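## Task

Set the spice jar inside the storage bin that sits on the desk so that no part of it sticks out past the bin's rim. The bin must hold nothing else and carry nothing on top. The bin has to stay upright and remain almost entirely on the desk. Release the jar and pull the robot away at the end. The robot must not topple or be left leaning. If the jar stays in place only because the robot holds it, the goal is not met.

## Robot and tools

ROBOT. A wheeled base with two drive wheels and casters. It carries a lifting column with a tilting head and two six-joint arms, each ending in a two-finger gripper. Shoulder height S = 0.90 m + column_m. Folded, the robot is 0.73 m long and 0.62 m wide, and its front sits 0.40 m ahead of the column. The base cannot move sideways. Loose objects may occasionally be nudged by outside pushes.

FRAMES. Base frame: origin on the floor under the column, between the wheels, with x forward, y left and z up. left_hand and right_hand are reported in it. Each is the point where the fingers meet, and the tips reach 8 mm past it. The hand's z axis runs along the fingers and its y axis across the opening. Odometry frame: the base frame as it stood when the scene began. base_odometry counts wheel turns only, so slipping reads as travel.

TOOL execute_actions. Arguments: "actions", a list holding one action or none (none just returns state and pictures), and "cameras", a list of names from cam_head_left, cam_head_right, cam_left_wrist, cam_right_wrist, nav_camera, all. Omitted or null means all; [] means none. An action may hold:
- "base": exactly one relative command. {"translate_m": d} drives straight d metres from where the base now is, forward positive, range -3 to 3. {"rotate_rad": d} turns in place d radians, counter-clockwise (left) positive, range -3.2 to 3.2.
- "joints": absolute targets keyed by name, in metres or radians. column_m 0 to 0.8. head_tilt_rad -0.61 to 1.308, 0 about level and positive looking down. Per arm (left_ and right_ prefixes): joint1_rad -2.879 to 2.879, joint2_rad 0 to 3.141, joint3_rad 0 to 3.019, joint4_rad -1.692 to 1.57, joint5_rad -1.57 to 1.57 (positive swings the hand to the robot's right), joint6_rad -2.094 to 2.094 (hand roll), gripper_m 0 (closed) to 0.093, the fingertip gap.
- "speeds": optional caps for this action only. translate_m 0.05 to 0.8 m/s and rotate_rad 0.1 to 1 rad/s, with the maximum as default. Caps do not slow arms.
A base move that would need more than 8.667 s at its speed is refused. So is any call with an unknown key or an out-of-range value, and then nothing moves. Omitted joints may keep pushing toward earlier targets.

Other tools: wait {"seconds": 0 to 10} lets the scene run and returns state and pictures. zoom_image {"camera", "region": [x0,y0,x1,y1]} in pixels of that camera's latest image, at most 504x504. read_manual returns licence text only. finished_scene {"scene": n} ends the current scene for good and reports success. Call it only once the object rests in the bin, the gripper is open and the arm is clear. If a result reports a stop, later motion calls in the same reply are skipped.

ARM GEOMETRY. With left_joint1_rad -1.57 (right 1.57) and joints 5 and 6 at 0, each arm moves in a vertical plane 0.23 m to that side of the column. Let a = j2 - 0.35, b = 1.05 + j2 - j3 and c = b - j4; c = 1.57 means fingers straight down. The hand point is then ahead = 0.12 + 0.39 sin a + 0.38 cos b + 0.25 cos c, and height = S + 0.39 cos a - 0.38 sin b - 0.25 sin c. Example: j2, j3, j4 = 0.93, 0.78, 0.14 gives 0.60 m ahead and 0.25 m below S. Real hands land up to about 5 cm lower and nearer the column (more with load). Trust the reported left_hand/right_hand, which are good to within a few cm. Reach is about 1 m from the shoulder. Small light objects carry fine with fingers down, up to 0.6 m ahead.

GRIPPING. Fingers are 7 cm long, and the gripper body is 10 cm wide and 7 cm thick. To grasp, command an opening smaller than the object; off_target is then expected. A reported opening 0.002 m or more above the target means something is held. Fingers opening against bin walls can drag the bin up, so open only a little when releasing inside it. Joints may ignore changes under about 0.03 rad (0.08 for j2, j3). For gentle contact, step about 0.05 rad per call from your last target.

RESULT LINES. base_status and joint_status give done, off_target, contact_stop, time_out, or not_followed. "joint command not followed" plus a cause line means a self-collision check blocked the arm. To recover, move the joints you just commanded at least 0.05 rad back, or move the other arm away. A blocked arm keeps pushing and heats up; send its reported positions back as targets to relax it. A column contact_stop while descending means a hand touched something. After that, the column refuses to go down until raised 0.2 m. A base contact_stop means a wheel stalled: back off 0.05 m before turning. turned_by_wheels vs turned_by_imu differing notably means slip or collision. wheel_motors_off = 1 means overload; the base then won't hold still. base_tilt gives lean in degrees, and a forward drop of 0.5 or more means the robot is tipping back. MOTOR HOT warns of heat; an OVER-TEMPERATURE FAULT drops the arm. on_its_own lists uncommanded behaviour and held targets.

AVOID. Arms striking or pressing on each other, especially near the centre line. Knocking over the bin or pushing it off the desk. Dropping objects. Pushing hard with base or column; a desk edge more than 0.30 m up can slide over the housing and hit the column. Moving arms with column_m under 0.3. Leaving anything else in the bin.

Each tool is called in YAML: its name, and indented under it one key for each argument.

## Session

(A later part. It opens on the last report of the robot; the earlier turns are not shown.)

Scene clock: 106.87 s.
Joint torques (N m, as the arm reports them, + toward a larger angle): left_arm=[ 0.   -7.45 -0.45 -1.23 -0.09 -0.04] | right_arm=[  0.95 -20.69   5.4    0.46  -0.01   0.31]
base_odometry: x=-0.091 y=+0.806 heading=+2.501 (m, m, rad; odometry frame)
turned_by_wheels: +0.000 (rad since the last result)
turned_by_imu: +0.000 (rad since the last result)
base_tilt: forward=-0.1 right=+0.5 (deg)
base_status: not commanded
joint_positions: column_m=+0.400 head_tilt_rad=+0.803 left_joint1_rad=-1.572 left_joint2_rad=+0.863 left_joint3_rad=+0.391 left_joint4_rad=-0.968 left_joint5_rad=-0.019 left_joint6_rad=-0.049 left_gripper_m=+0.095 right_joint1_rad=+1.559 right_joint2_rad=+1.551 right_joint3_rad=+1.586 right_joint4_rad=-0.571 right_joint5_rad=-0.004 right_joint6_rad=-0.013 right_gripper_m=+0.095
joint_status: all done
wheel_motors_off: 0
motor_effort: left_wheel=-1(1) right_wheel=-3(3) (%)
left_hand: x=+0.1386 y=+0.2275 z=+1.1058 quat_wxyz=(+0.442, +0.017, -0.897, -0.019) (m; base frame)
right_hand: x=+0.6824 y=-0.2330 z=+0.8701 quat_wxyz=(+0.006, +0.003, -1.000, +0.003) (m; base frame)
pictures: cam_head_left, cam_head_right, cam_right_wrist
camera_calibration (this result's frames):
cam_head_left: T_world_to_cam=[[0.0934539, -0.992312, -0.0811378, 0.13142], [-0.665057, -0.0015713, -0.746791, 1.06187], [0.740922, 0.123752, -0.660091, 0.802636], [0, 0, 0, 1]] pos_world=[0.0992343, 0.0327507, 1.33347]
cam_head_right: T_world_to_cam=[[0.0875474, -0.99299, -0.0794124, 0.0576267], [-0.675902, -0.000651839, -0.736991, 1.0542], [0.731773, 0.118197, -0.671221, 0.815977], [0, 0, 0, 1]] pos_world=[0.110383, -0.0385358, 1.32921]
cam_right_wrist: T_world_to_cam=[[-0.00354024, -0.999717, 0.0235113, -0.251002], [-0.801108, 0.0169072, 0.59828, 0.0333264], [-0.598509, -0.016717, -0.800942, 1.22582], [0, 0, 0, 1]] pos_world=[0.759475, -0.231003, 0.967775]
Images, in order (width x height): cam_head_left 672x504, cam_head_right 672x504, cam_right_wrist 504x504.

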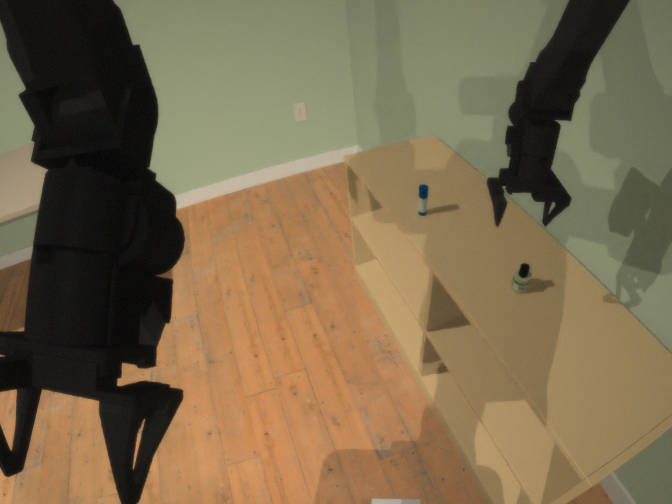

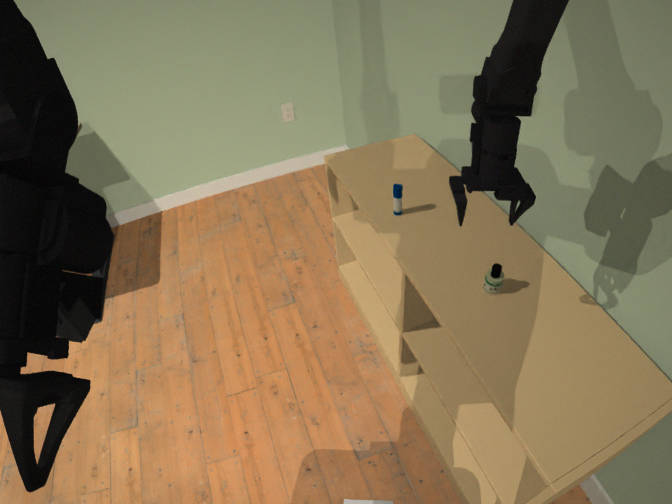

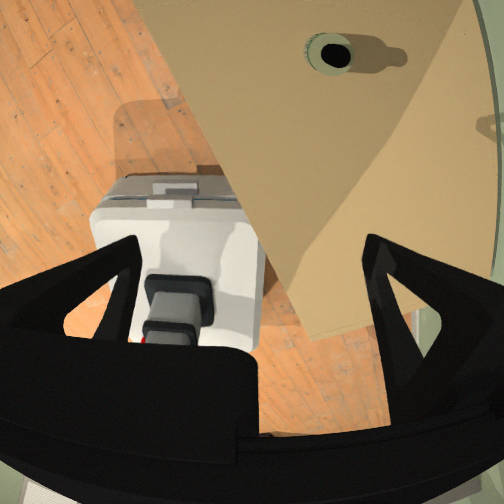

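execute_actions:
  actions:
    - {"joints":{"right_joint1_rad":1.46,"right_joint2_rad":1.70,"right_joint3_rad":1.9,"right_joint4_rad":-0.72}}
  cameras: ["cam_head_left","cam_right_wrist"]

Scene clock: 116.50 s.
Joint torques (N m, as the arm reports them, + toward a larger angle): left_arm=[-0.09 -7.52 -0.41 -1.12 -0.1  -0.05] | right_arm=[ -1.13 -23.24   7.72   0.19  -0.03   0.32]
base_odometry: x=-0.091 y=+0.806 heading=+2.501 (m, m, rad; odometry frame)
turned_by_wheels: +0.000 (rad since the last result)
turned_by_imu: +0.000 (rad since the last result)
base_tilt: forward=-0.2 right=+0.5 (deg)
base_status: not commanded
joint_positions: column_m=+0.400 head_tilt_rad=+0.803 left_joint1_rad=-1.572 left_joint2_rad=+0.863 left_joint3_rad=+0.391 left_joint4_rad=-0.968 left_joint5_rad=-0.019 left_joint6_rad=-0.049 left_gripper_m=+0.095 right_joint1_rad=+1.449 right_joint2_rad=+1.709 right_joint3_rad=+1.867 right_joint4_rad=-0.715 right_joint5_rad=-0.001 right_joint6_rad=-0.013 right_gripper_m=+0.095
joint_status: all done
wheel_motors_off: 0
motor_effort: left_wheel=+0(1) right_wheel=-4(5) (%)
left_hand: x=+0.1386 y=+0.2275 z=+1.1058 quat_wxyz=(+0.442, +0.017, -0.897, -0.019) (m; base frame)
right_hand: x=+0.7301 y=-0.3137 z=+0.8439 quat_wxyz=(+0.017, -0.025, -0.998, +0.051) (m; base frame)
pictures: cam_head_left, cam_right_wrist
camera_calibration (this result's frames):
cam_head_left: T_world_to_cam=[[0.0934538, -0.992312, -0.0811378, 0.13142], [-0.665057, -0.0015713, -0.746791, 1.06187], [0.740922, 0.123752, -0.660091, 0.802636], [0, 0, 0, 1]] pos_world=[0.0992343, 0.0327507, 1.33347]
cam_right_wrist: T_world_to_cam=[[-0.0579276, -0.991017, 0.120542, -0.370345], [-0.784805, 0.119833, 0.608046, 0.100665], [-0.617029, -0.0593792, -0.784697, 1.21854], [0, 0, 0, 1]] pos_world=[0.809422, -0.306726, 0.939615]
Images, in order (width x height): cam_head_left 672x504, cam_right_wrist 504x504.

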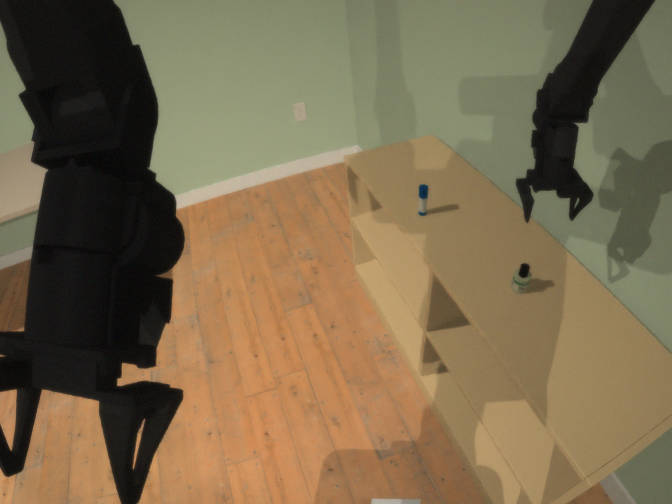

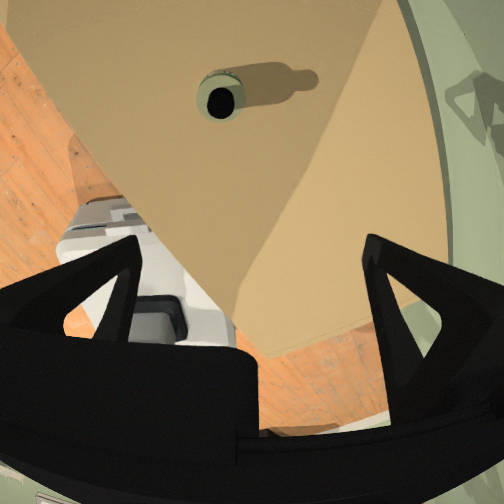

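execute_actions:
  actions:
    - {"joints":{"right_joint3_rad":1.96,"column_m":0.27}}
  cameras: ["cam_head_left","cam_right_wrist"]

Scene clock: 128.83 s.
Joint torques (N m, as the arm reports them, + toward a larger angle): left_arm=[-0.31 -7.54 -0.52 -1.15 -0.1  -0.03] | right_arm=[ -0.96 -23.65   8.18   0.29  -0.03   0.32]
base_odometry: x=-0.091 y=+0.806 heading=+2.501 (m, m, rad; odometry frame)
turned_by_wheels: +0.000 (rad since the last result)
turned_by_imu: +0.000 (rad since the last result)
base_tilt: forward=-0.2 right=+0.5 (deg)
base_status: not commanded
joint_positions: column_m=+0.270 head_tilt_rad=+0.803 left_joint1_rad=-1.572 left_joint2_rad=+0.863 left_joint3_rad=+0.391 left_joint4_rad=-0.968 left_joint5_rad=-0.019 left_joint6_rad=-0.049 left_gripper_m=+0.095 right_joint1_rad=+1.449 right_joint2_rad=+1.705 right_joint3_rad=+1.925 right_joint4_rad=-0.716 right_joint5_rad=-0.001 right_joint6_rad=-0.013 right_gripper_m=+0.095
joint_status: all done
wheel_motors_off: 0
motor_effort: left_wheel=+0(0) right_wheel=-4(4) (%)
left_hand: x=+0.1386 y=+0.2275 z=+0.9759 quat_wxyz=(+0.442, +0.017, -0.897, -0.019) (m; base frame)
right_hand: x=+0.7625 y=-0.3139 z=+0.7308 quat_wxyz=(-0.013, -0.023, -0.998, +0.053) (m; base frame)
pictures: cam_head_left, cam_right_wrist
camera_calibration (this result's frames):
cam_head_left: T_world_to_cam=[[0.0934538, -0.992312, -0.0811378, 0.120884], [-0.665057, -0.0015713, -0.746791, 0.964899], [0.740922, 0.123752, -0.660091, 0.71692], [0, 0, 0, 1]] pos_world=[0.0992343, 0.0327507, 1.20362]
cam_right_wrist: T_world_to_cam=[[-0.0588515, -0.990945, 0.120681, -0.354414], [-0.820495, 0.116876, 0.559579, 0.256635], [-0.568617, -0.0660863, -0.819944, 1.13644], [0, 0, 0, 1]] pos_world=[0.835909, -0.306097, 0.830981]
Images, in order (width x height): cam_head_left 672x504, cam_right_wrist 504x504.

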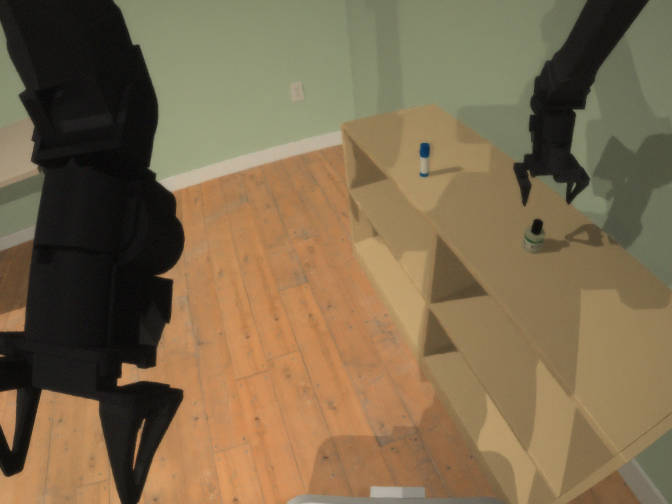

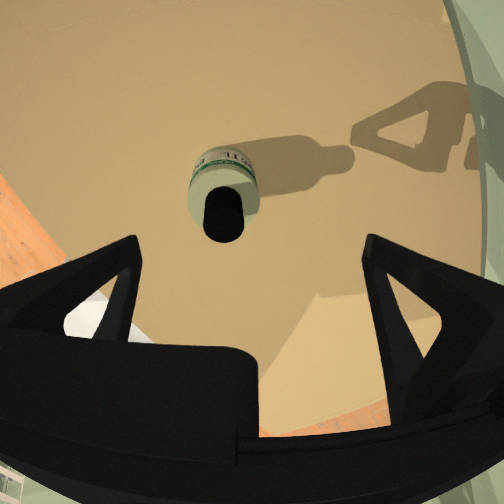

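execute_actions:
  actions:
    - {"joints":{"column_m":0.2}}
  cameras: ["cam_head_left","cam_right_wrist"]

Scene clock: 134.73 s.
Joint torques (N m, as the arm reports them, + toward a larger angle): left_arm=[-0.22 -7.46 -0.27 -1.11 -0.09 -0.05] | right_arm=[ -0.96 -23.43   8.25   0.34  -0.03   0.32]
base_odometry: x=-0.091 y=+0.806 heading=+2.501 (m, m, rad; odometry frame)
turned_by_wheels: +0.000 (rad since the last result)
turned_by_imu: +0.000 (rad since the last result)
base_tilt: forward=-0.2 right=+0.5 (deg)
base_status: not commanded
joint_positions: column_m=+0.200 head_tilt_rad=+0.803 left_joint1_rad=-1.572 left_joint2_rad=+0.863 left_joint3_rad=+0.391 left_joint4_rad=-0.968 left_joint5_rad=-0.019 left_joint6_rad=-0.049 left_gripper_m=+0.095 right_joint1_rad=+1.449 right_joint2_rad=+1.705 right_joint3_rad=+1.925 right_joint4_rad=-0.716 right_joint5_rad=-0.001 right_joint6_rad=-0.013 right_gripper_m=+0.095
joint_status: all done
wheel_motors_off: 0
motor_effort: left_wheel=+0(0) right_wheel=-4(4) (%)
left_hand: x=+0.1386 y=+0.2275 z=+0.9059 quat_wxyz=(+0.442, +0.017, -0.897, -0.019) (m; base frame)
right_hand: x=+0.7625 y=-0.3139 z=+0.6608 quat_wxyz=(-0.013, -0.023, -0.998, +0.053) (m; base frame)
pictures: cam_head_left, cam_right_wrist
camera_calibration (this result's frames):
cam_head_left: T_world_to_cam=[[0.0934538, -0.992312, -0.0811379, 0.115204], [-0.665058, -0.0015713, -0.74679, 0.912623], [0.740922, 0.123752, -0.660092, 0.670714], [0, 0, 0, 1]] pos_world=[0.0992343, 0.0327507, 1.13362]
cam_right_wrist: T_world_to_cam=[[-0.0588515, -0.990945, 0.120681, -0.345967], [-0.820495, 0.116876, 0.559579, 0.295805], [-0.568617, -0.0660863, -0.819944, 1.07905], [0, 0, 0, 1]] pos_world=[0.835909, -0.306097, 0.760982]
Images, in order (width x height): cam_head_left 672x504, cam_right_wrist 504x504.

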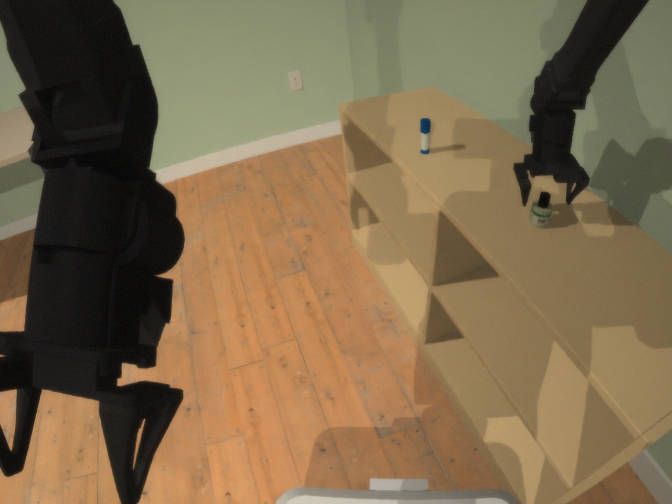

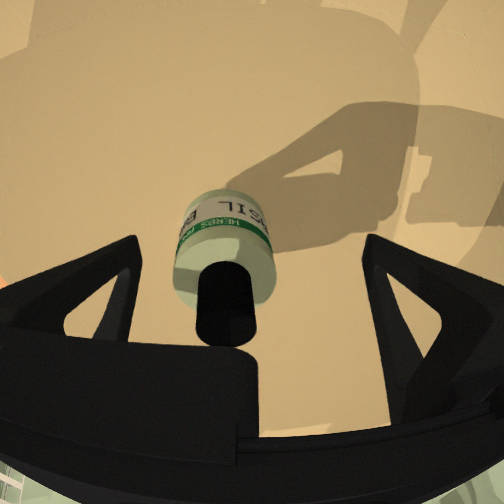

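execute_actions:
  actions:
    - {"joints":{"column_m":0.16}}
  cameras: ["cam_head_left","cam_right_wrist"]

zoom_image:
  camera: "cam_head_left"
  region: [480, 130, 640, 250]

Scene clock: 140.30 s.
Joint torques (N m, as the arm reports them, + toward a larger angle): left_arm=[-0.08 -7.36 -0.54 -1.26 -0.09 -0.05] | right_arm=[ -0.93 -22.99   8.22   0.44   0.     0.32]
base_odometry: x=-0.091 y=+0.806 heading=+2.501 (m, m, rad; odometry frame)
turned_by_wheels: +0.000 (rad since the last result)
turned_by_imu: +0.000 (rad since the last result)
base_tilt: forward=-0.2 right=+0.5 (deg)
base_status: not commanded
joint_positions: column_m=+0.160 head_tilt_rad=+0.803 left_joint1_rad=-1.572 left_joint2_rad=+0.863 left_joint3_rad=+0.391 left_joint4_rad=-0.968 left_joint5_rad=-0.019 left_joint6_rad=-0.049 left_gripper_m=+0.095 right_joint1_rad=+1.449 right_joint2_rad=+1.697 right_joint3_rad=+1.926 right_joint4_rad=-0.719 right_joint5_rad=-0.002 right_joint6_rad=-0.012 right_gripper_m=+0.095
joint_status: all done
wheel_motors_off: 0
motor_effort: left_wheel=+0(0) right_wheel=-4(4) (%)
left_hand: x=+0.1386 y=+0.2275 z=+0.8659 quat_wxyz=(+0.442, +0.017, -0.897, -0.019) (m; base frame)
right_hand: x=+0.7663 y=-0.3135 z=+0.6264 quat_wxyz=(-0.017, -0.023, -0.998, +0.053) (m; base frame)
pictures: cam_head_left, cam_right_wrist
camera_calibration (this result's frames):
cam_head_left: T_world_to_cam=[[0.0934538, -0.992312, -0.0811378, 0.111958], [-0.665058, -0.0015713, -0.74679, 0.882742], [0.740922, 0.123752, -0.660091, 0.644301], [0, 0, 0, 1]] pos_world=[0.0992343, 0.0327507, 1.09361]
cam_right_wrist: T_world_to_cam=[[-0.0593322, -0.990963, 0.120302, -0.340566], [-0.82458, 0.116577, 0.553604, 0.324856], [-0.562626, -0.0663518, -0.824045, 1.05095], [0, 0, 0, 1]] pos_world=[0.838953, -0.305627, 0.727157]
Images, in order (width x height): cam_head_left 672x504, cam_right_wrist 504x504.

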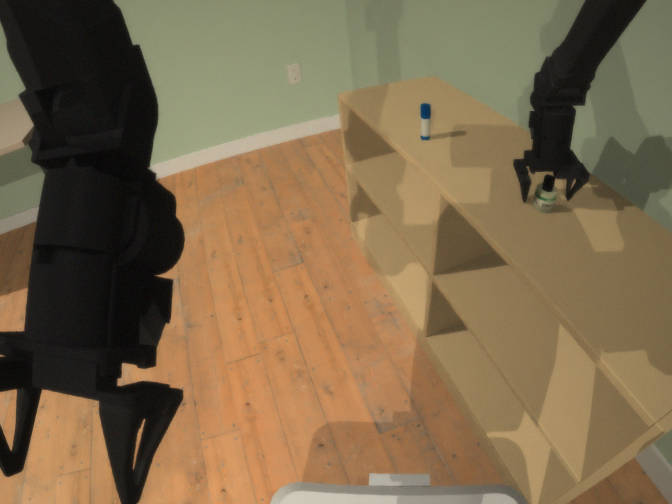

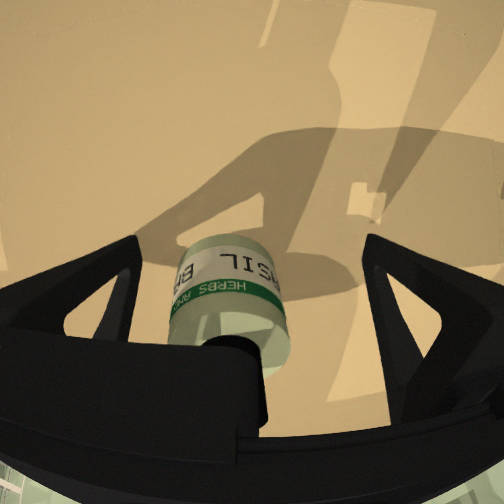

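Region (480, 130, 640, 250) of cam_head_left's 672x504 image, scaled by 3.150, with more detail than that image has; it fills the top 378 rows of this view, and the rest is white.

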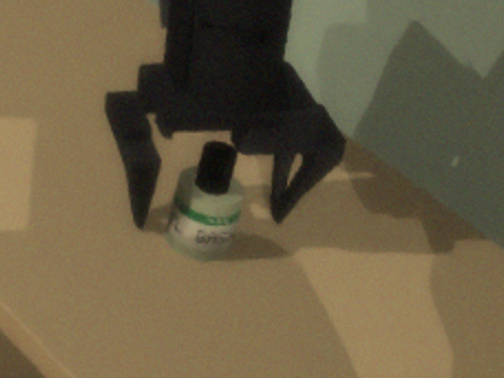

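execute_actions:
  actions:
    - {"joints":{"column_m":0.19,"right_joint3_rad":1.90}}
  cameras: ["cam_head_left","cam_right_wrist"]

zoom_image:
  camera: "cam_head_left"
  region: [480, 130, 640, 250]

Scene clock: 145.80 s.
Joint torques (N m, as the arm reports them, + toward a larger angle): left_arm=[ 0.06 -7.16 -0.44 -1.22 -0.08 -0.04] | right_arm=[ -0.99 -22.95   4.92   0.44  -0.01   0.32]
base_odometry: x=-0.091 y=+0.806 heading=+2.501 (m, m, rad; odometry frame)
turned_by_wheels: +0.000 (rad since the last result)
turned_by_imu: +0.000 (rad since the last result)
base_tilt: forward=-0.1 right=+0.6 (deg)
base_status: not commanded
joint_positions: column_m=+0.190 head_tilt_rad=+0.803 left_joint1_rad=-1.572 left_joint2_rad=+0.863 left_joint3_rad=+0.391 left_joint4_rad=-0.968 left_joint5_rad=-0.019 left_joint6_rad=-0.049 left_gripper_m=+0.095 right_joint1_rad=+1.449 right_joint2_rad=+1.697 right_joint3_rad=+1.908 right_joint4_rad=-0.719 right_joint5_rad=-0.002 right_joint6_rad=-0.012 right_gripper_m=+0.095
joint_status: all done
wheel_motors_off: 0
motor_effort: left_wheel=-1(1) right_wheel=-5(5) (%)
left_hand: x=+0.1386 y=+0.2275 z=+0.8958 quat_wxyz=(+0.442, +0.017, -0.897, -0.019) (m; base frame)
right_hand: x=+0.7567 y=-0.3134 z=+0.6514 quat_wxyz=(-0.008, -0.024, -0.998, +0.052) (m; base frame)
pictures: cam_head_left, cam_right_wrist
camera_calibration (this result's frames):
cam_head_left: T_world_to_cam=[[0.0934538, -0.992312, -0.0811378, 0.114382], [-0.665058, -0.0015713, -0.74679, 0.905058], [0.740922, 0.123752, -0.660091, 0.664027], [0, 0, 0, 1]] pos_world=[0.0992343, 0.0327507, 1.12349]
cam_right_wrist: T_world_to_cam=[[-0.0590575, -0.990983, 0.120274, -0.344271], [-0.814156, 0.117533, 0.568627, 0.285661], [-0.577636, -0.0643401, -0.813755, 1.07144], [0, 0, 0, 1]] pos_world=[0.831142, -0.305804, 0.750861]
Images, in order (width x height): cam_head_left 672x504, cam_right_wrist 504x504.

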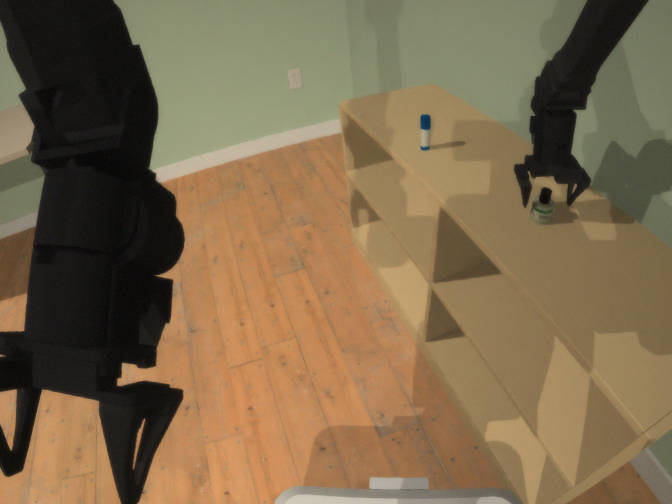

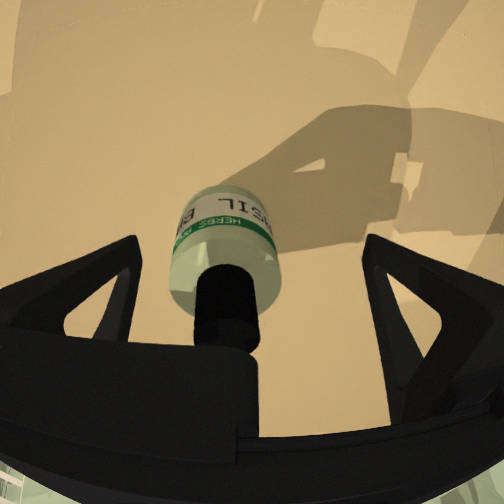

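Region (480, 130, 640, 250) of cam_head_left's 672x504 image, scaled by 3.150, with more detail than that image has; it fills the top 378 rows of this view, and the rest is white.

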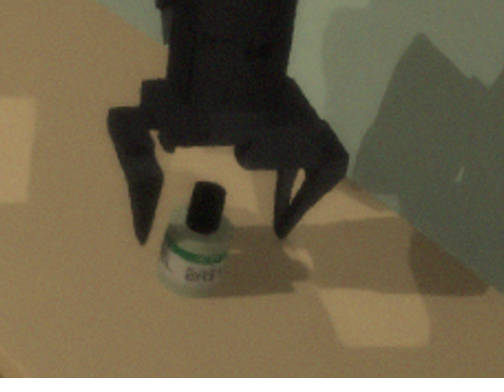

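execute_actions:
  actions:
    - {"base":{"translate_m":-0.015}}
  cameras: []

execute_actions:
  actions:
    - {"joints":{"column_m":0.15}}
  cameras: ["cam_head_left","cam_right_wrist"]

zoom_image:
  camera: "cam_head_left"
  region: [480, 130, 640, 250]

Scene clock: 152.60 s.
Joint torques (N m, as the arm reports them, + toward a larger angle): left_arm=[-0.15 -7.63 -0.55 -1.27 -0.09 -0.06] | right_arm=[ -0.87 -23.     5.08   0.45  -0.01   0.32]
base_odometry: x=-0.079 y=+0.797 heading=+2.502 (m, m, rad; odometry frame)
turned_by_wheels: +0.001 (rad since the last result)
turned_by_imu: +0.001 (rad since the last result)
base_tilt: forward=-0.2 right=+0.6 (deg)
base_status: done
joint_positions: column_m=+0.190 head_tilt_rad=+0.803 left_joint1_rad=-1.572 left_joint2_rad=+0.863 left_joint3_rad=+0.391 left_joint4_rad=-0.968 left_joint5_rad=-0.019 left_joint6_rad=-0.049 left_gripper_m=+0.095 right_joint1_rad=+1.449 right_joint2_rad=+1.697 right_joint3_rad=+1.907 right_joint4_rad=-0.719 right_joint5_rad=-0.002 right_joint6_rad=-0.012 right_gripper_m=+0.095
joint_status: not commanded
wheel_motors_off: 0
motor_effort: left_wheel=-2(44) right_wheel=-1(57) (%)
left_hand: x=+0.1386 y=+0.2275 z=+0.8958 quat_wxyz=(+0.442, +0.017, -0.897, -0.019) (m; base frame)
right_hand: x=+0.7560 y=-0.3131 z=+0.6511 quat_wxyz=(-0.007, -0.024, -0.998, +0.052) (m; base frame)
pictures: none
No camera images: the call's "cameras" was empty. Leave "cameras" out to get every camera's image.

Scene clock: 153.70 s.
Joint torques (N m, as the arm reports them, + toward a larger angle): left_arm=[-0.48 -7.43 -0.37 -1.23 -0.1  -0.05] | right_arm=[ -1.01 -21.16   5.25   0.58   0.03   0.32]
base_odometry: x=-0.079 y=+0.797 heading=+2.502 (m, m, rad; odometry frame)
turned_by_wheels: +0.000 (rad since the last result)
turned_by_imu: +0.000 (rad since the last result)
base_tilt: forward=-0.2 right=+0.5 (deg)
base_status: not commanded
joint_positions: column_m=+0.150 head_tilt_rad=+0.803 left_joint1_rad=-1.572 left_joint2_rad=+0.863 left_joint3_rad=+0.391 left_joint4_rad=-0.968 left_joint5_rad=-0.019 left_joint6_rad=-0.049 left_gripper_m=+0.095 right_joint1_rad=+1.449 right_joint2_rad=+1.674 right_joint3_rad=+1.907 right_joint4_rad=-0.722 right_joint5_rad=-0.003 right_joint6_rad=-0.012 right_gripper_m=+0.095
joint_status: all done
wheel_motors_off: 0
motor_effort: left_wheel=+2(0) right_wheel=-3(4) (%)
left_hand: x=+0.1386 y=+0.2275 z=+0.8559 quat_wxyz=(+0.442, +0.017, -0.897, -0.019) (m; base frame)
right_hand: x=+0.7652 y=-0.3119 z=+0.6258 quat_wxyz=(-0.017, -0.024, -0.998, +0.052) (m; base frame)
pictures: cam_head_left, cam_right_wrist
camera_calibration (this result's frames):
cam_head_left: T_world_to_cam=[[0.0934538, -0.992312, -0.0811378, 0.111147], [-0.665057, -0.0015713, -0.746791, 0.875276], [0.740922, 0.123752, -0.660091, 0.637702], [0, 0, 0, 1]] pos_world=[0.0992343, 0.0327507, 1.08361]
cam_right_wrist: T_world_to_cam=[[-0.0594723, -0.991178, 0.118446, -0.337767], [-0.824421, 0.115673, 0.554031, 0.323455], [-0.562844, -0.0646996, -0.824027, 1.05058], [0, 0, 0, 1]] pos_world=[0.83789, -0.30423, 0.726512]
Images, in order (width x height): cam_head_left 672x504, cam_right_wrist 504x504.

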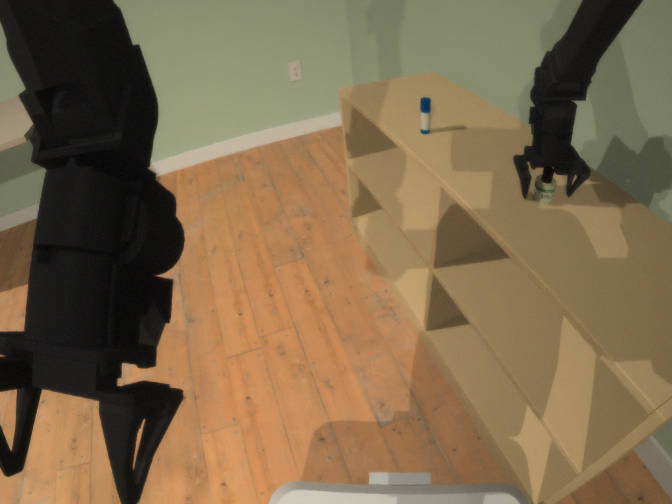

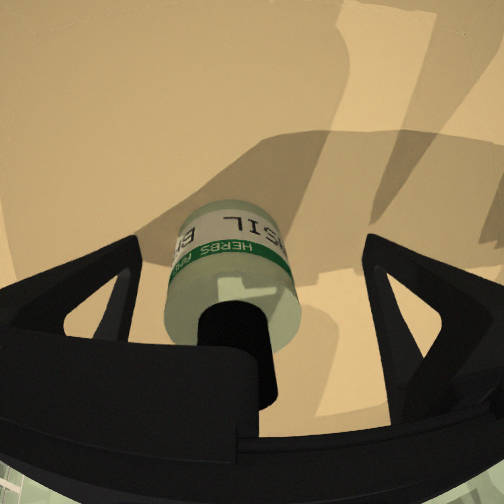

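Region (480, 130, 640, 250) of cam_head_left's 672x504 image, scaled by 3.150, with more detail than that image has; it fills the top 378 rows of this view, and the rest is white.

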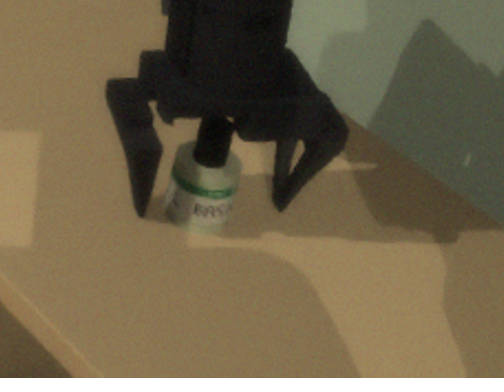

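Touching (tips or palm). Raise slightly and close.

execute_actions:
  actions:
    - {"joints":{"column_m":0.17,"right_gripper_m":0.03}}
  cameras: []

execute_actions:
  actions:
    - {"joints":{"column_m":0.4,"head_tilt_rad":0.6}}
  cameras: ["cam_head_left","cam_right_wrist"]

Scene clock: 157.23 s.
Joint torques (N m, as the arm reports them, + toward a larger angle): left_arm=[-0.18 -7.32 -0.53 -1.26 -0.1  -0.05] | right_arm=[ -1.16 -21.79   5.16   0.57   0.04   0.32]
base_odometry: x=-0.079 y=+0.797 heading=+2.502 (m, m, rad; odometry frame)
turned_by_wheels: +0.000 (rad since the last result)
turned_by_imu: +0.000 (rad since the last result)
base_tilt: forward=-0.1 right=+0.6 (deg)
base_status: not commanded
joint_positions: column_m=+0.170 head_tilt_rad=+0.803 left_joint1_rad=-1.572 left_joint2_rad=+0.863 left_joint3_rad=+0.391 left_joint4_rad=-0.968 left_joint5_rad=-0.019 left_joint6_rad=-0.049 left_gripper_m=+0.095 right_joint1_rad=+1.450 right_joint2_rad=+1.683 right_joint3_rad=+1.907 right_joint4_rad=-0.722 right_joint5_rad=-0.003 right_joint6_rad=-0.012 right_gripper_m=+0.042
joint_status: right_gripper_m off_target (ended at +0.042, target +0.030); the others done
wheel_motors_off: 0
motor_effort: left_wheel=+1(0) right_wheel=-3(4) (%)
left_hand: x=+0.1386 y=+0.2275 z=+0.8758 quat_wxyz=(+0.442, +0.017, -0.897, -0.019) (m; base frame)
right_hand: x=+0.7616 y=-0.3117 z=+0.6402 quat_wxyz=(-0.013, -0.024, -0.998, +0.051) (m; base frame)
pictures: none
No camera images: the call's "cameras" was empty. Leave "cameras" out to get every camera's image.

Scene clock: 160.83 s.
Joint torques (N m, as the arm reports them, + toward a larger angle): left_arm=[-0.27 -7.06 -0.34 -1.19 -0.1  -0.05] | right_arm=[ -0.98 -21.67   5.12   0.61   0.04   0.31]
base_odometry: x=-0.079 y=+0.797 heading=+2.502 (m, m, rad; odometry frame)
turned_by_wheels: +0.000 (rad since the last result)
turned_by_imu: +0.000 (rad since the last result)
base_tilt: forward=-0.2 right=+0.5 (deg)
base_status: not commanded
joint_positions: column_m=+0.400 head_tilt_rad=+0.617 left_joint1_rad=-1.572 left_joint2_rad=+0.863 left_joint3_rad=+0.391 left_joint4_rad=-0.968 left_joint5_rad=-0.019 left_joint6_rad=-0.049 left_gripper_m=+0.095 right_joint1_rad=+1.450 right_joint2_rad=+1.683 right_joint3_rad=+1.907 right_joint4_rad=-0.722 right_joint5_rad=-0.003 right_joint6_rad=-0.012 right_gripper_m=+0.042
joint_status: all done
wheel_motors_off: 0
motor_effort: left_wheel=+1(1) right_wheel=-5(4) (%)
left_hand: x=+0.1386 y=+0.2275 z=+1.1058 quat_wxyz=(+0.442, +0.017, -0.897, -0.019) (m; base frame)
right_hand: x=+0.7614 y=-0.3117 z=+0.8700 quat_wxyz=(-0.012, -0.024, -0.998, +0.051) (m; base frame)
pictures: cam_head_left, cam_right_wrist
camera_calibration (this result's frames):
cam_head_left: T_world_to_cam=[[0.106863, -0.992312, -0.0624282, 0.10482], [-0.51526, -0.0015713, -0.857032, 1.20716], [0.850345, 0.123752, -0.511467, 0.591182], [0, 0, 0, 1]] pos_world=[0.108094, 0.0327507, 1.34349]
cam_right_wrist: T_world_to_cam=[[-0.0589759, -0.991287, 0.117781, -0.366566], [-0.819501, 0.11545, 0.561328, 0.174861], [-0.570035, -0.0634169, -0.81917, 1.25133], [0, 0, 0, 1]] pos_world=[0.834983, -0.304204, 0.970073]
Images, in order (width x height): cam_head_left 672x504, cam_right_wrist 504x504.

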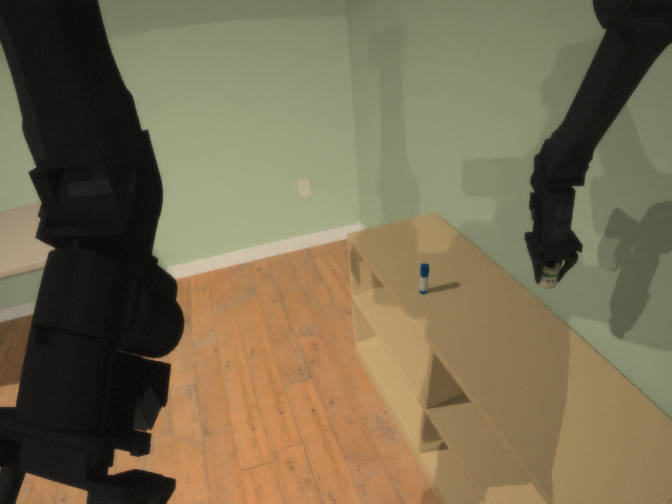

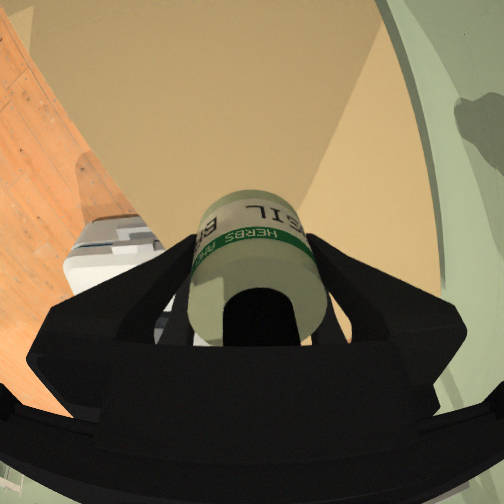

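execute_actions:
  actions:
    - {"base":{"rotate_rad":1.0},"joints":{"column_m":0.6,"right_joint1_rad":1.57,"head_tilt_rad":0.5},"speeds":{"rotate_rad":0.6}}
  cameras: ["cam_head_left","cam_head_right"]

Scene clock: 171.30 s.
Joint torques (N m, as the arm reports them, + toward a larger angle): left_arm=[-0.22 -7.22 -0.49 -1.16 -0.08 -0.06] | right_arm=[  0.1  -22.03   5.2    0.6   -0.18   0.3 ]
base_odometry: x=-0.079 y=+0.797 heading=-2.783 (m, m, rad; odometry frame)
turned_by_wheels: +0.999 (rad since the last result)
turned_by_imu: +0.985 (rad since the last result)
base_tilt: forward=-0.2 right=+0.6 (deg)
base_status: done
joint_positions: column_m=+0.600 head_tilt_rad=+0.518 left_joint1_rad=-1.572 left_joint2_rad=+0.863 left_joint3_rad=+0.391 left_joint4_rad=-0.968 left_joint5_rad=-0.019 left_joint6_rad=-0.049 left_gripper_m=+0.095 right_joint1_rad=+1.572 right_joint2_rad=+1.686 right_joint3_rad=+1.907 right_joint4_rad=-0.722 right_joint5_rad=+0.001 right_joint6_rad=-0.012 right_gripper_m=+0.042
joint_status: all done
wheel_motors_off: 0
motor_effort: left_wheel=-10(54) right_wheel=+10(68) (%)
left_hand: x=+0.1386 y=+0.2275 z=+1.3058 quat_wxyz=(+0.442, +0.017, -0.897, -0.019) (m; base frame)
right_hand: x=+0.7627 y=-0.2250 z=+1.0635 quat_wxyz=(-0.011, +0.006, -1.000, +0.000) (m; base frame)
pictures: cam_head_left, cam_head_right
camera_calibration (this result's frames):
cam_head_left: T_world_to_cam=[[0.112525, -0.992312, -0.0515266, 0.0997326], [-0.427758, -0.0015713, -0.903892, 1.4485], [0.896862, 0.123752, -0.424646, 0.553457], [0, 0, 0, 1]] pos_world=[0.112012, 0.0327507, 1.54945]
cam_head_right: T_world_to_cam=[[0.106372, -0.99299, -0.0515348, 0.028356], [-0.440924, -0.000651839, -0.897544, 1.44446], [0.891219, 0.118197, -0.437903, 0.572221], [0, 0, 0, 1]] pos_world=[0.123909, -0.0385358, 1.54851]
Images, in order (width x height): cam_head_left 672x504, cam_head_right 672x504.

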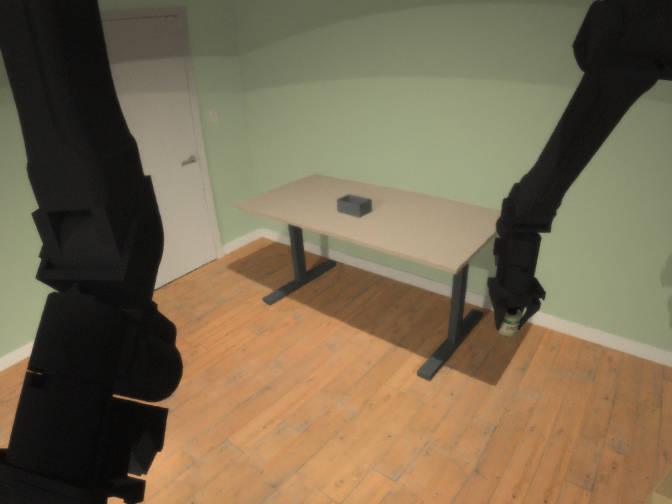

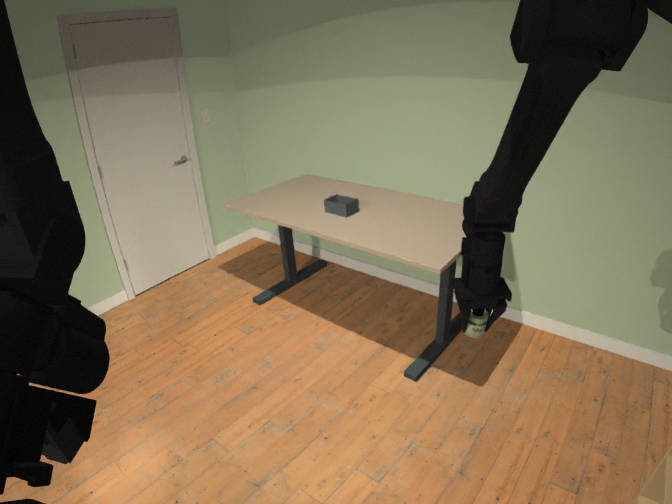

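execute_actions:
  actions:
    - {"base":{"rotate_rad":0.19}}
  cameras: []

execute_actions:
  actions:
    - {"base":{"translate_m":1.15},"joints":{"head_tilt_rad":0.75},"speeds":{"translate_m":0.5}}
  cameras: ["cam_head_left","cam_head_right"]

Scene clock: 179.47 s.
Joint torques (N m, as the arm reports them, + toward a larger angle): left_arm=[ 0.01 -7.34 -0.43 -1.2  -0.1  -0.06] | right_arm=[  0.   -22.06   5.16   0.55  -0.17   0.3 ]
base_odometry: x=-0.079 y=+0.797 heading=-2.594 (m, m, rad; odometry frame)
turned_by_wheels: +0.189 (rad since the last result)
turned_by_imu: +0.186 (rad since the last result)
base_tilt: forward=-0.2 right=+0.5 (deg)
base_status: done
joint_positions: column_m=+0.600 head_tilt_rad=+0.518 left_joint1_rad=-1.572 left_joint2_rad=+0.863 left_joint3_rad=+0.391 left_joint4_rad=-0.968 left_joint5_rad=-0.019 left_joint6_rad=-0.049 left_gripper_m=+0.095 right_joint1_rad=+1.573 right_joint2_rad=+1.686 right_joint3_rad=+1.907 right_joint4_rad=-0.722 right_joint5_rad=+0.001 right_joint6_rad=-0.012 right_gripper_m=+0.042
joint_status: not commanded
wheel_motors_off: 0
motor_effort: left_wheel=-8(37) right_wheel=+9(36) (%)
left_hand: x=+0.1386 y=+0.2275 z=+1.3058 quat_wxyz=(+0.442, +0.017, -0.897, -0.019) (m; base frame)
right_hand: x=+0.7627 y=-0.2242 z=+1.0635 quat_wxyz=(-0.011, +0.006, -1.000, +0.000) (m; base frame)
pictures: none
No camera images: the call's "cameras" was empty. Leave "cameras" out to get every camera's image.

Scene clock: 183.43 s.
Joint torques (N m, as the arm reports them, + toward a larger angle): left_arm=[-0.16 -7.31 -0.59 -1.24 -0.11 -0.07] | right_arm=[ -0.14 -22.08   5.23   0.53  -0.18   0.31]
base_odometry: x=-1.061 y=+0.198 heading=-2.593 (m, m, rad; odometry frame)
turned_by_wheels: +0.000 (rad since the last result)
turned_by_imu: -0.002 (rad since the last result)
base_tilt: forward=-0.1 right=+0.5 (deg)
base_status: done
joint_positions: column_m=+0.600 head_tilt_rad=+0.753 left_joint1_rad=-1.572 left_joint2_rad=+0.863 left_joint3_rad=+0.392 left_joint4_rad=-0.968 left_joint5_rad=-0.019 left_joint6_rad=-0.049 left_gripper_m=+0.095 right_joint1_rad=+1.573 right_joint2_rad=+1.686 right_joint3_rad=+1.907 right_joint4_rad=-0.722 right_joint5_rad=+0.001 right_joint6_rad=-0.012 right_gripper_m=+0.042
joint_status: all done
wheel_motors_off: 0
motor_effort: left_wheel=+1(55) right_wheel=+0(63) (%)
left_hand: x=+0.1396 y=+0.2275 z=+1.3054 quat_wxyz=(+0.441, +0.017, -0.897, -0.019) (m; base frame)
right_hand: x=+0.7628 y=-0.2242 z=+1.0635 quat_wxyz=(-0.011, +0.006, -1.000, +0.000) (m; base frame)
pictures: cam_head_left, cam_head_right
camera_calibration (this result's frames):
cam_head_left: T_world_to_cam=[[0.0974499, -0.992312, -0.0762921, 0.139762], [-0.626314, -0.0015713, -0.77957, 1.26127], [0.773456, 0.123752, -0.621652, 0.872057], [0, 0, 0, 1]] pos_world=[0.101831, 0.0327507, 1.53602]
cam_head_right: T_world_to_cam=[[0.0914636, -0.99299, -0.0748685, 0.0661063], [-0.637642, -0.000651839, -0.770333, 1.25255], [0.764884, 0.118197, -0.633231, 0.888309], [0, 0, 0, 1]] pos_world=[0.113181, -0.0385358, 1.53234]
Images, in order (width x height): cam_head_left 672x504, cam_head_right 672x504.

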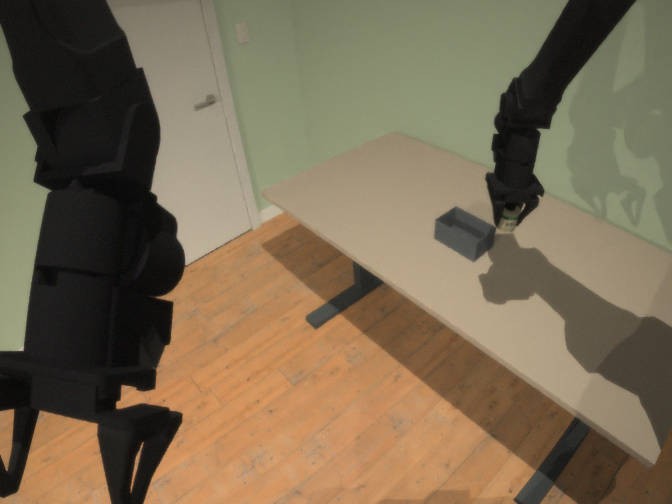

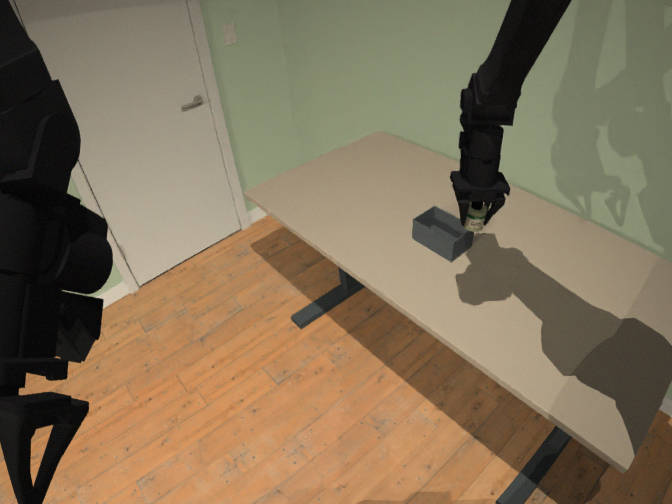

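execute_actions:
  actions:
    - {"base":{"translate_m":0.4},"joints":{"head_tilt_rad":0.9},"speeds":{"translate_m":0.3}}
  cameras: ["cam_head_left","cam_head_right","cam_right_wrist"]

Scene clock: 191.10 s.
Joint torques (N m, as the arm reports them, + toward a larger angle): left_arm=[-0.05 -7.54 -0.59 -1.3  -0.09 -0.06] | right_arm=[ -0.13 -22.24   5.25   0.55  -0.18   0.3 ]
base_odometry: x=-1.402 y=-0.010 heading=-2.593 (m, m, rad; odometry frame)
turned_by_wheels: +0.000 (rad since the last result)
turned_by_imu: -0.001 (rad since the last result)
base_tilt: forward=-0.2 right=+0.6 (deg)
base_status: done
joint_positions: column_m=+0.600 head_tilt_rad=+0.901 left_joint1_rad=-1.572 left_joint2_rad=+0.863 left_joint3_rad=+0.393 left_joint4_rad=-0.968 left_joint5_rad=-0.019 left_joint6_rad=-0.049 left_gripper_m=+0.095 right_joint1_rad=+1.573 right_joint2_rad=+1.686 right_joint3_rad=+1.907 right_joint4_rad=-0.722 right_joint5_rad=+0.001 right_joint6_rad=-0.012 right_gripper_m=+0.042
joint_status: all done
wheel_motors_off: 0
motor_effort: left_wheel=+0(32) right_wheel=+0(32) (%)
left_hand: x=+0.1398 y=+0.2275 z=+1.3054 quat_wxyz=(+0.441, +0.017, -0.897, -0.019) (m; base frame)
right_hand: x=+0.7629 y=-0.2242 z=+1.0635 quat_wxyz=(-0.012, +0.006, -1.000, +0.000) (m; base frame)
pictures: cam_head_left, cam_head_right, cam_right_wrist
camera_calibration (this result's frames):
cam_head_left: T_world_to_cam=[[0.085076, -0.992312, -0.0898835, 0.161935], [-0.734864, -0.0015713, -0.678212, 1.10595], [0.672857, 0.123752, -0.729348, 1.04788], [0, 0, 0, 1]] pos_world=[0.0938732, 0.0327507, 1.5289]
cam_head_right: T_world_to_cam=[[0.0793665, -0.99299, -0.087589, 0.0868846], [-0.744699, -0.000651839, -0.6674, 1.09467], [0.662664, 0.118197, -0.739531, 1.062], [0, 0, 0, 1]] pos_world=[0.104552, -0.0385358, 1.52357]
cam_right_wrist: T_world_to_cam=[[0.00217426, -0.999865, 0.0163097, -0.243227], [-0.821899, 0.00750374, 0.569583, 0.0261915], [-0.569628, -0.0146434, -0.821772, 1.42963], [0, 0, 0, 1]] pos_world=[0.836412, -0.222456, 1.16388]
Images, in order (width x height): cam_head_left 672x504, cam_head_right 672x504, cam_right_wrist 504x504.

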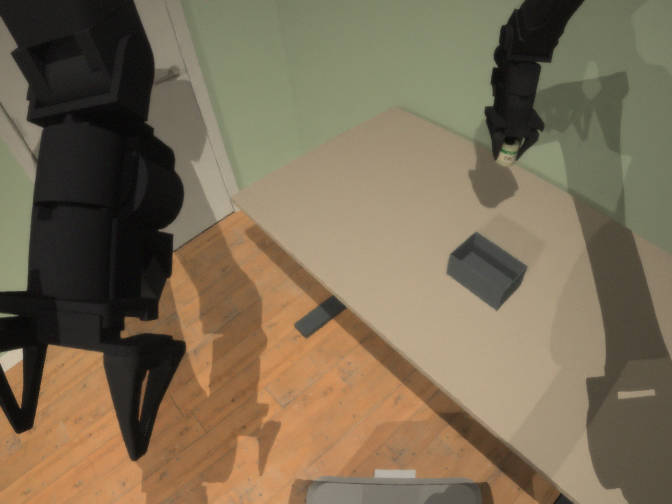

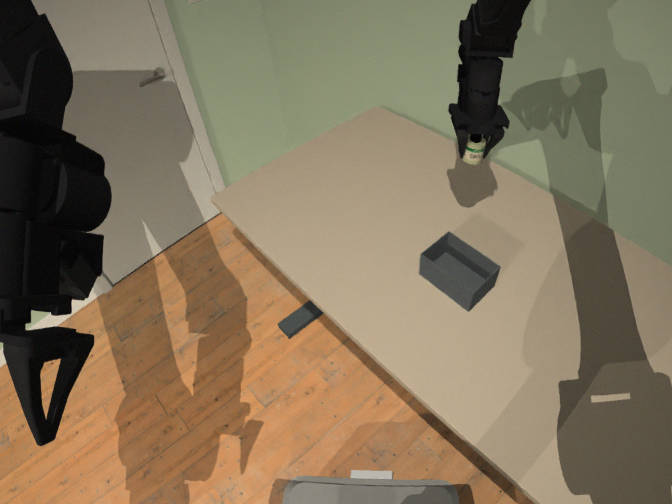

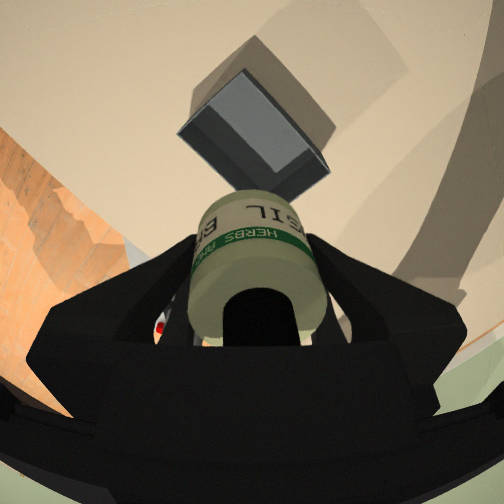

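execute_actions:
  actions:
    - {"base":{"translate_m":-0.035},"joints":{"right_joint6_rad":0.75,"column_m":0.42}}
  cameras: ["cam_head_left","cam_right_wrist"]

zoom_image:
  camera: "cam_head_left"
  region: [400, 130, 600, 300]

Scene clock: 202.63 s.
Joint torques (N m, as the arm reports them, + toward a larger angle): left_arm=[-0.16 -7.19 -0.35 -1.14 -0.1  -0.04] | right_arm=[ -0.15 -21.86   5.13   0.5   -0.12   0.33]
base_odometry: x=-1.372 y=+0.008 heading=-2.593 (m, m, rad; odometry frame)
turned_by_wheels: +0.000 (rad since the last result)
turned_by_imu: +0.000 (rad since the last result)
base_tilt: forward=-0.1 right=+0.5 (deg)
base_status: done
joint_positions: column_m=+0.420 head_tilt_rad=+0.902 left_joint1_rad=-1.572 left_joint2_rad=+0.862 left_joint3_rad=+0.389 left_joint4_rad=-0.968 left_joint5_rad=-0.019 left_joint6_rad=-0.049 left_gripper_m=+0.095 right_joint1_rad=+1.573 right_joint2_rad=+1.688 right_joint3_rad=+1.906 right_joint4_rad=-0.722 right_joint5_rad=+0.001 right_joint6_rad=+0.736 right_gripper_m=+0.042
joint_status: all done
wheel_motors_off: 0
motor_effort: left_wheel=+1(32) right_wheel=+0(36) (%)
left_hand: x=+0.1377 y=+0.2275 z=+1.1263 quat_wxyz=(+0.442, +0.017, -0.896, -0.019) (m; base frame)
right_hand: x=+0.7616 y=-0.2242 z=+0.8823 quat_wxyz=(-0.009, -0.359, -0.933, -0.004) (m; base frame)
pictures: cam_head_left, cam_right_wrist
camera_calibration (this result's frames):
cam_head_left: T_world_to_cam=[[0.0850174, -0.992312, -0.0899389, 0.14585], [-0.735306, -0.0015713, -0.677733, 0.983324], [0.672382, 0.123752, -0.729786, 0.917348], [0, 0, 0, 1]] pos_world=[0.093836, 0.0327507, 1.34902]
cam_right_wrist: T_world_to_cam=[[-0.677891, -0.735158, 0.0025724, 0.349164], [-0.599671, 0.554975, 0.57654, 0.0756641], [-0.425276, 0.389288, -0.817065, 1.25652], [0, 0, 0, 1]] pos_world=[0.816437, -0.274451, 0.98214]
Images, in order (width x height): cam_head_left 672x504, cam_right_wrist 504x504.

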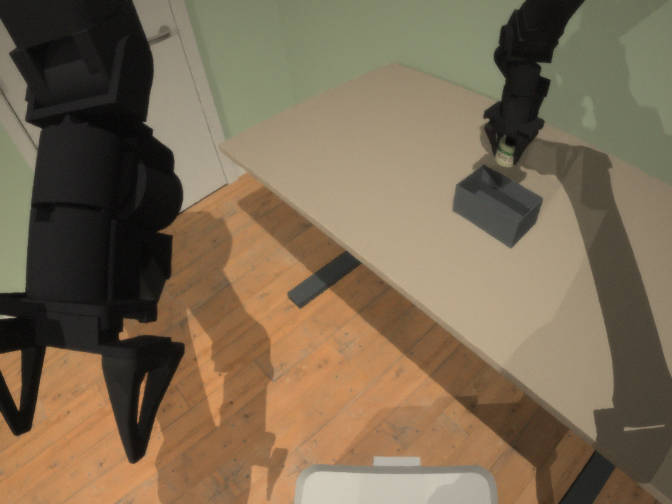

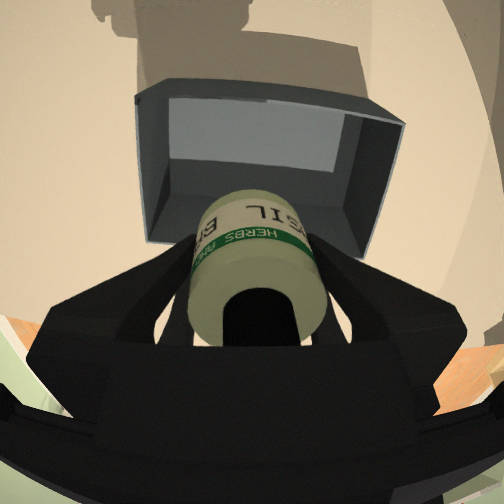

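Region (400, 130, 600, 300) of cam_head_left's 672x504 image, scaled by 2.520, with more detail than that image has; it fills the top 428 rows of this view, and the rest is white.

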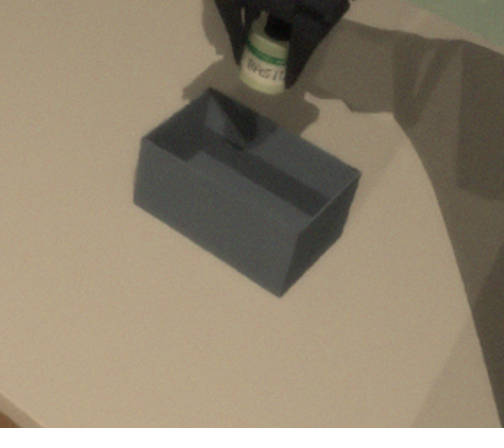

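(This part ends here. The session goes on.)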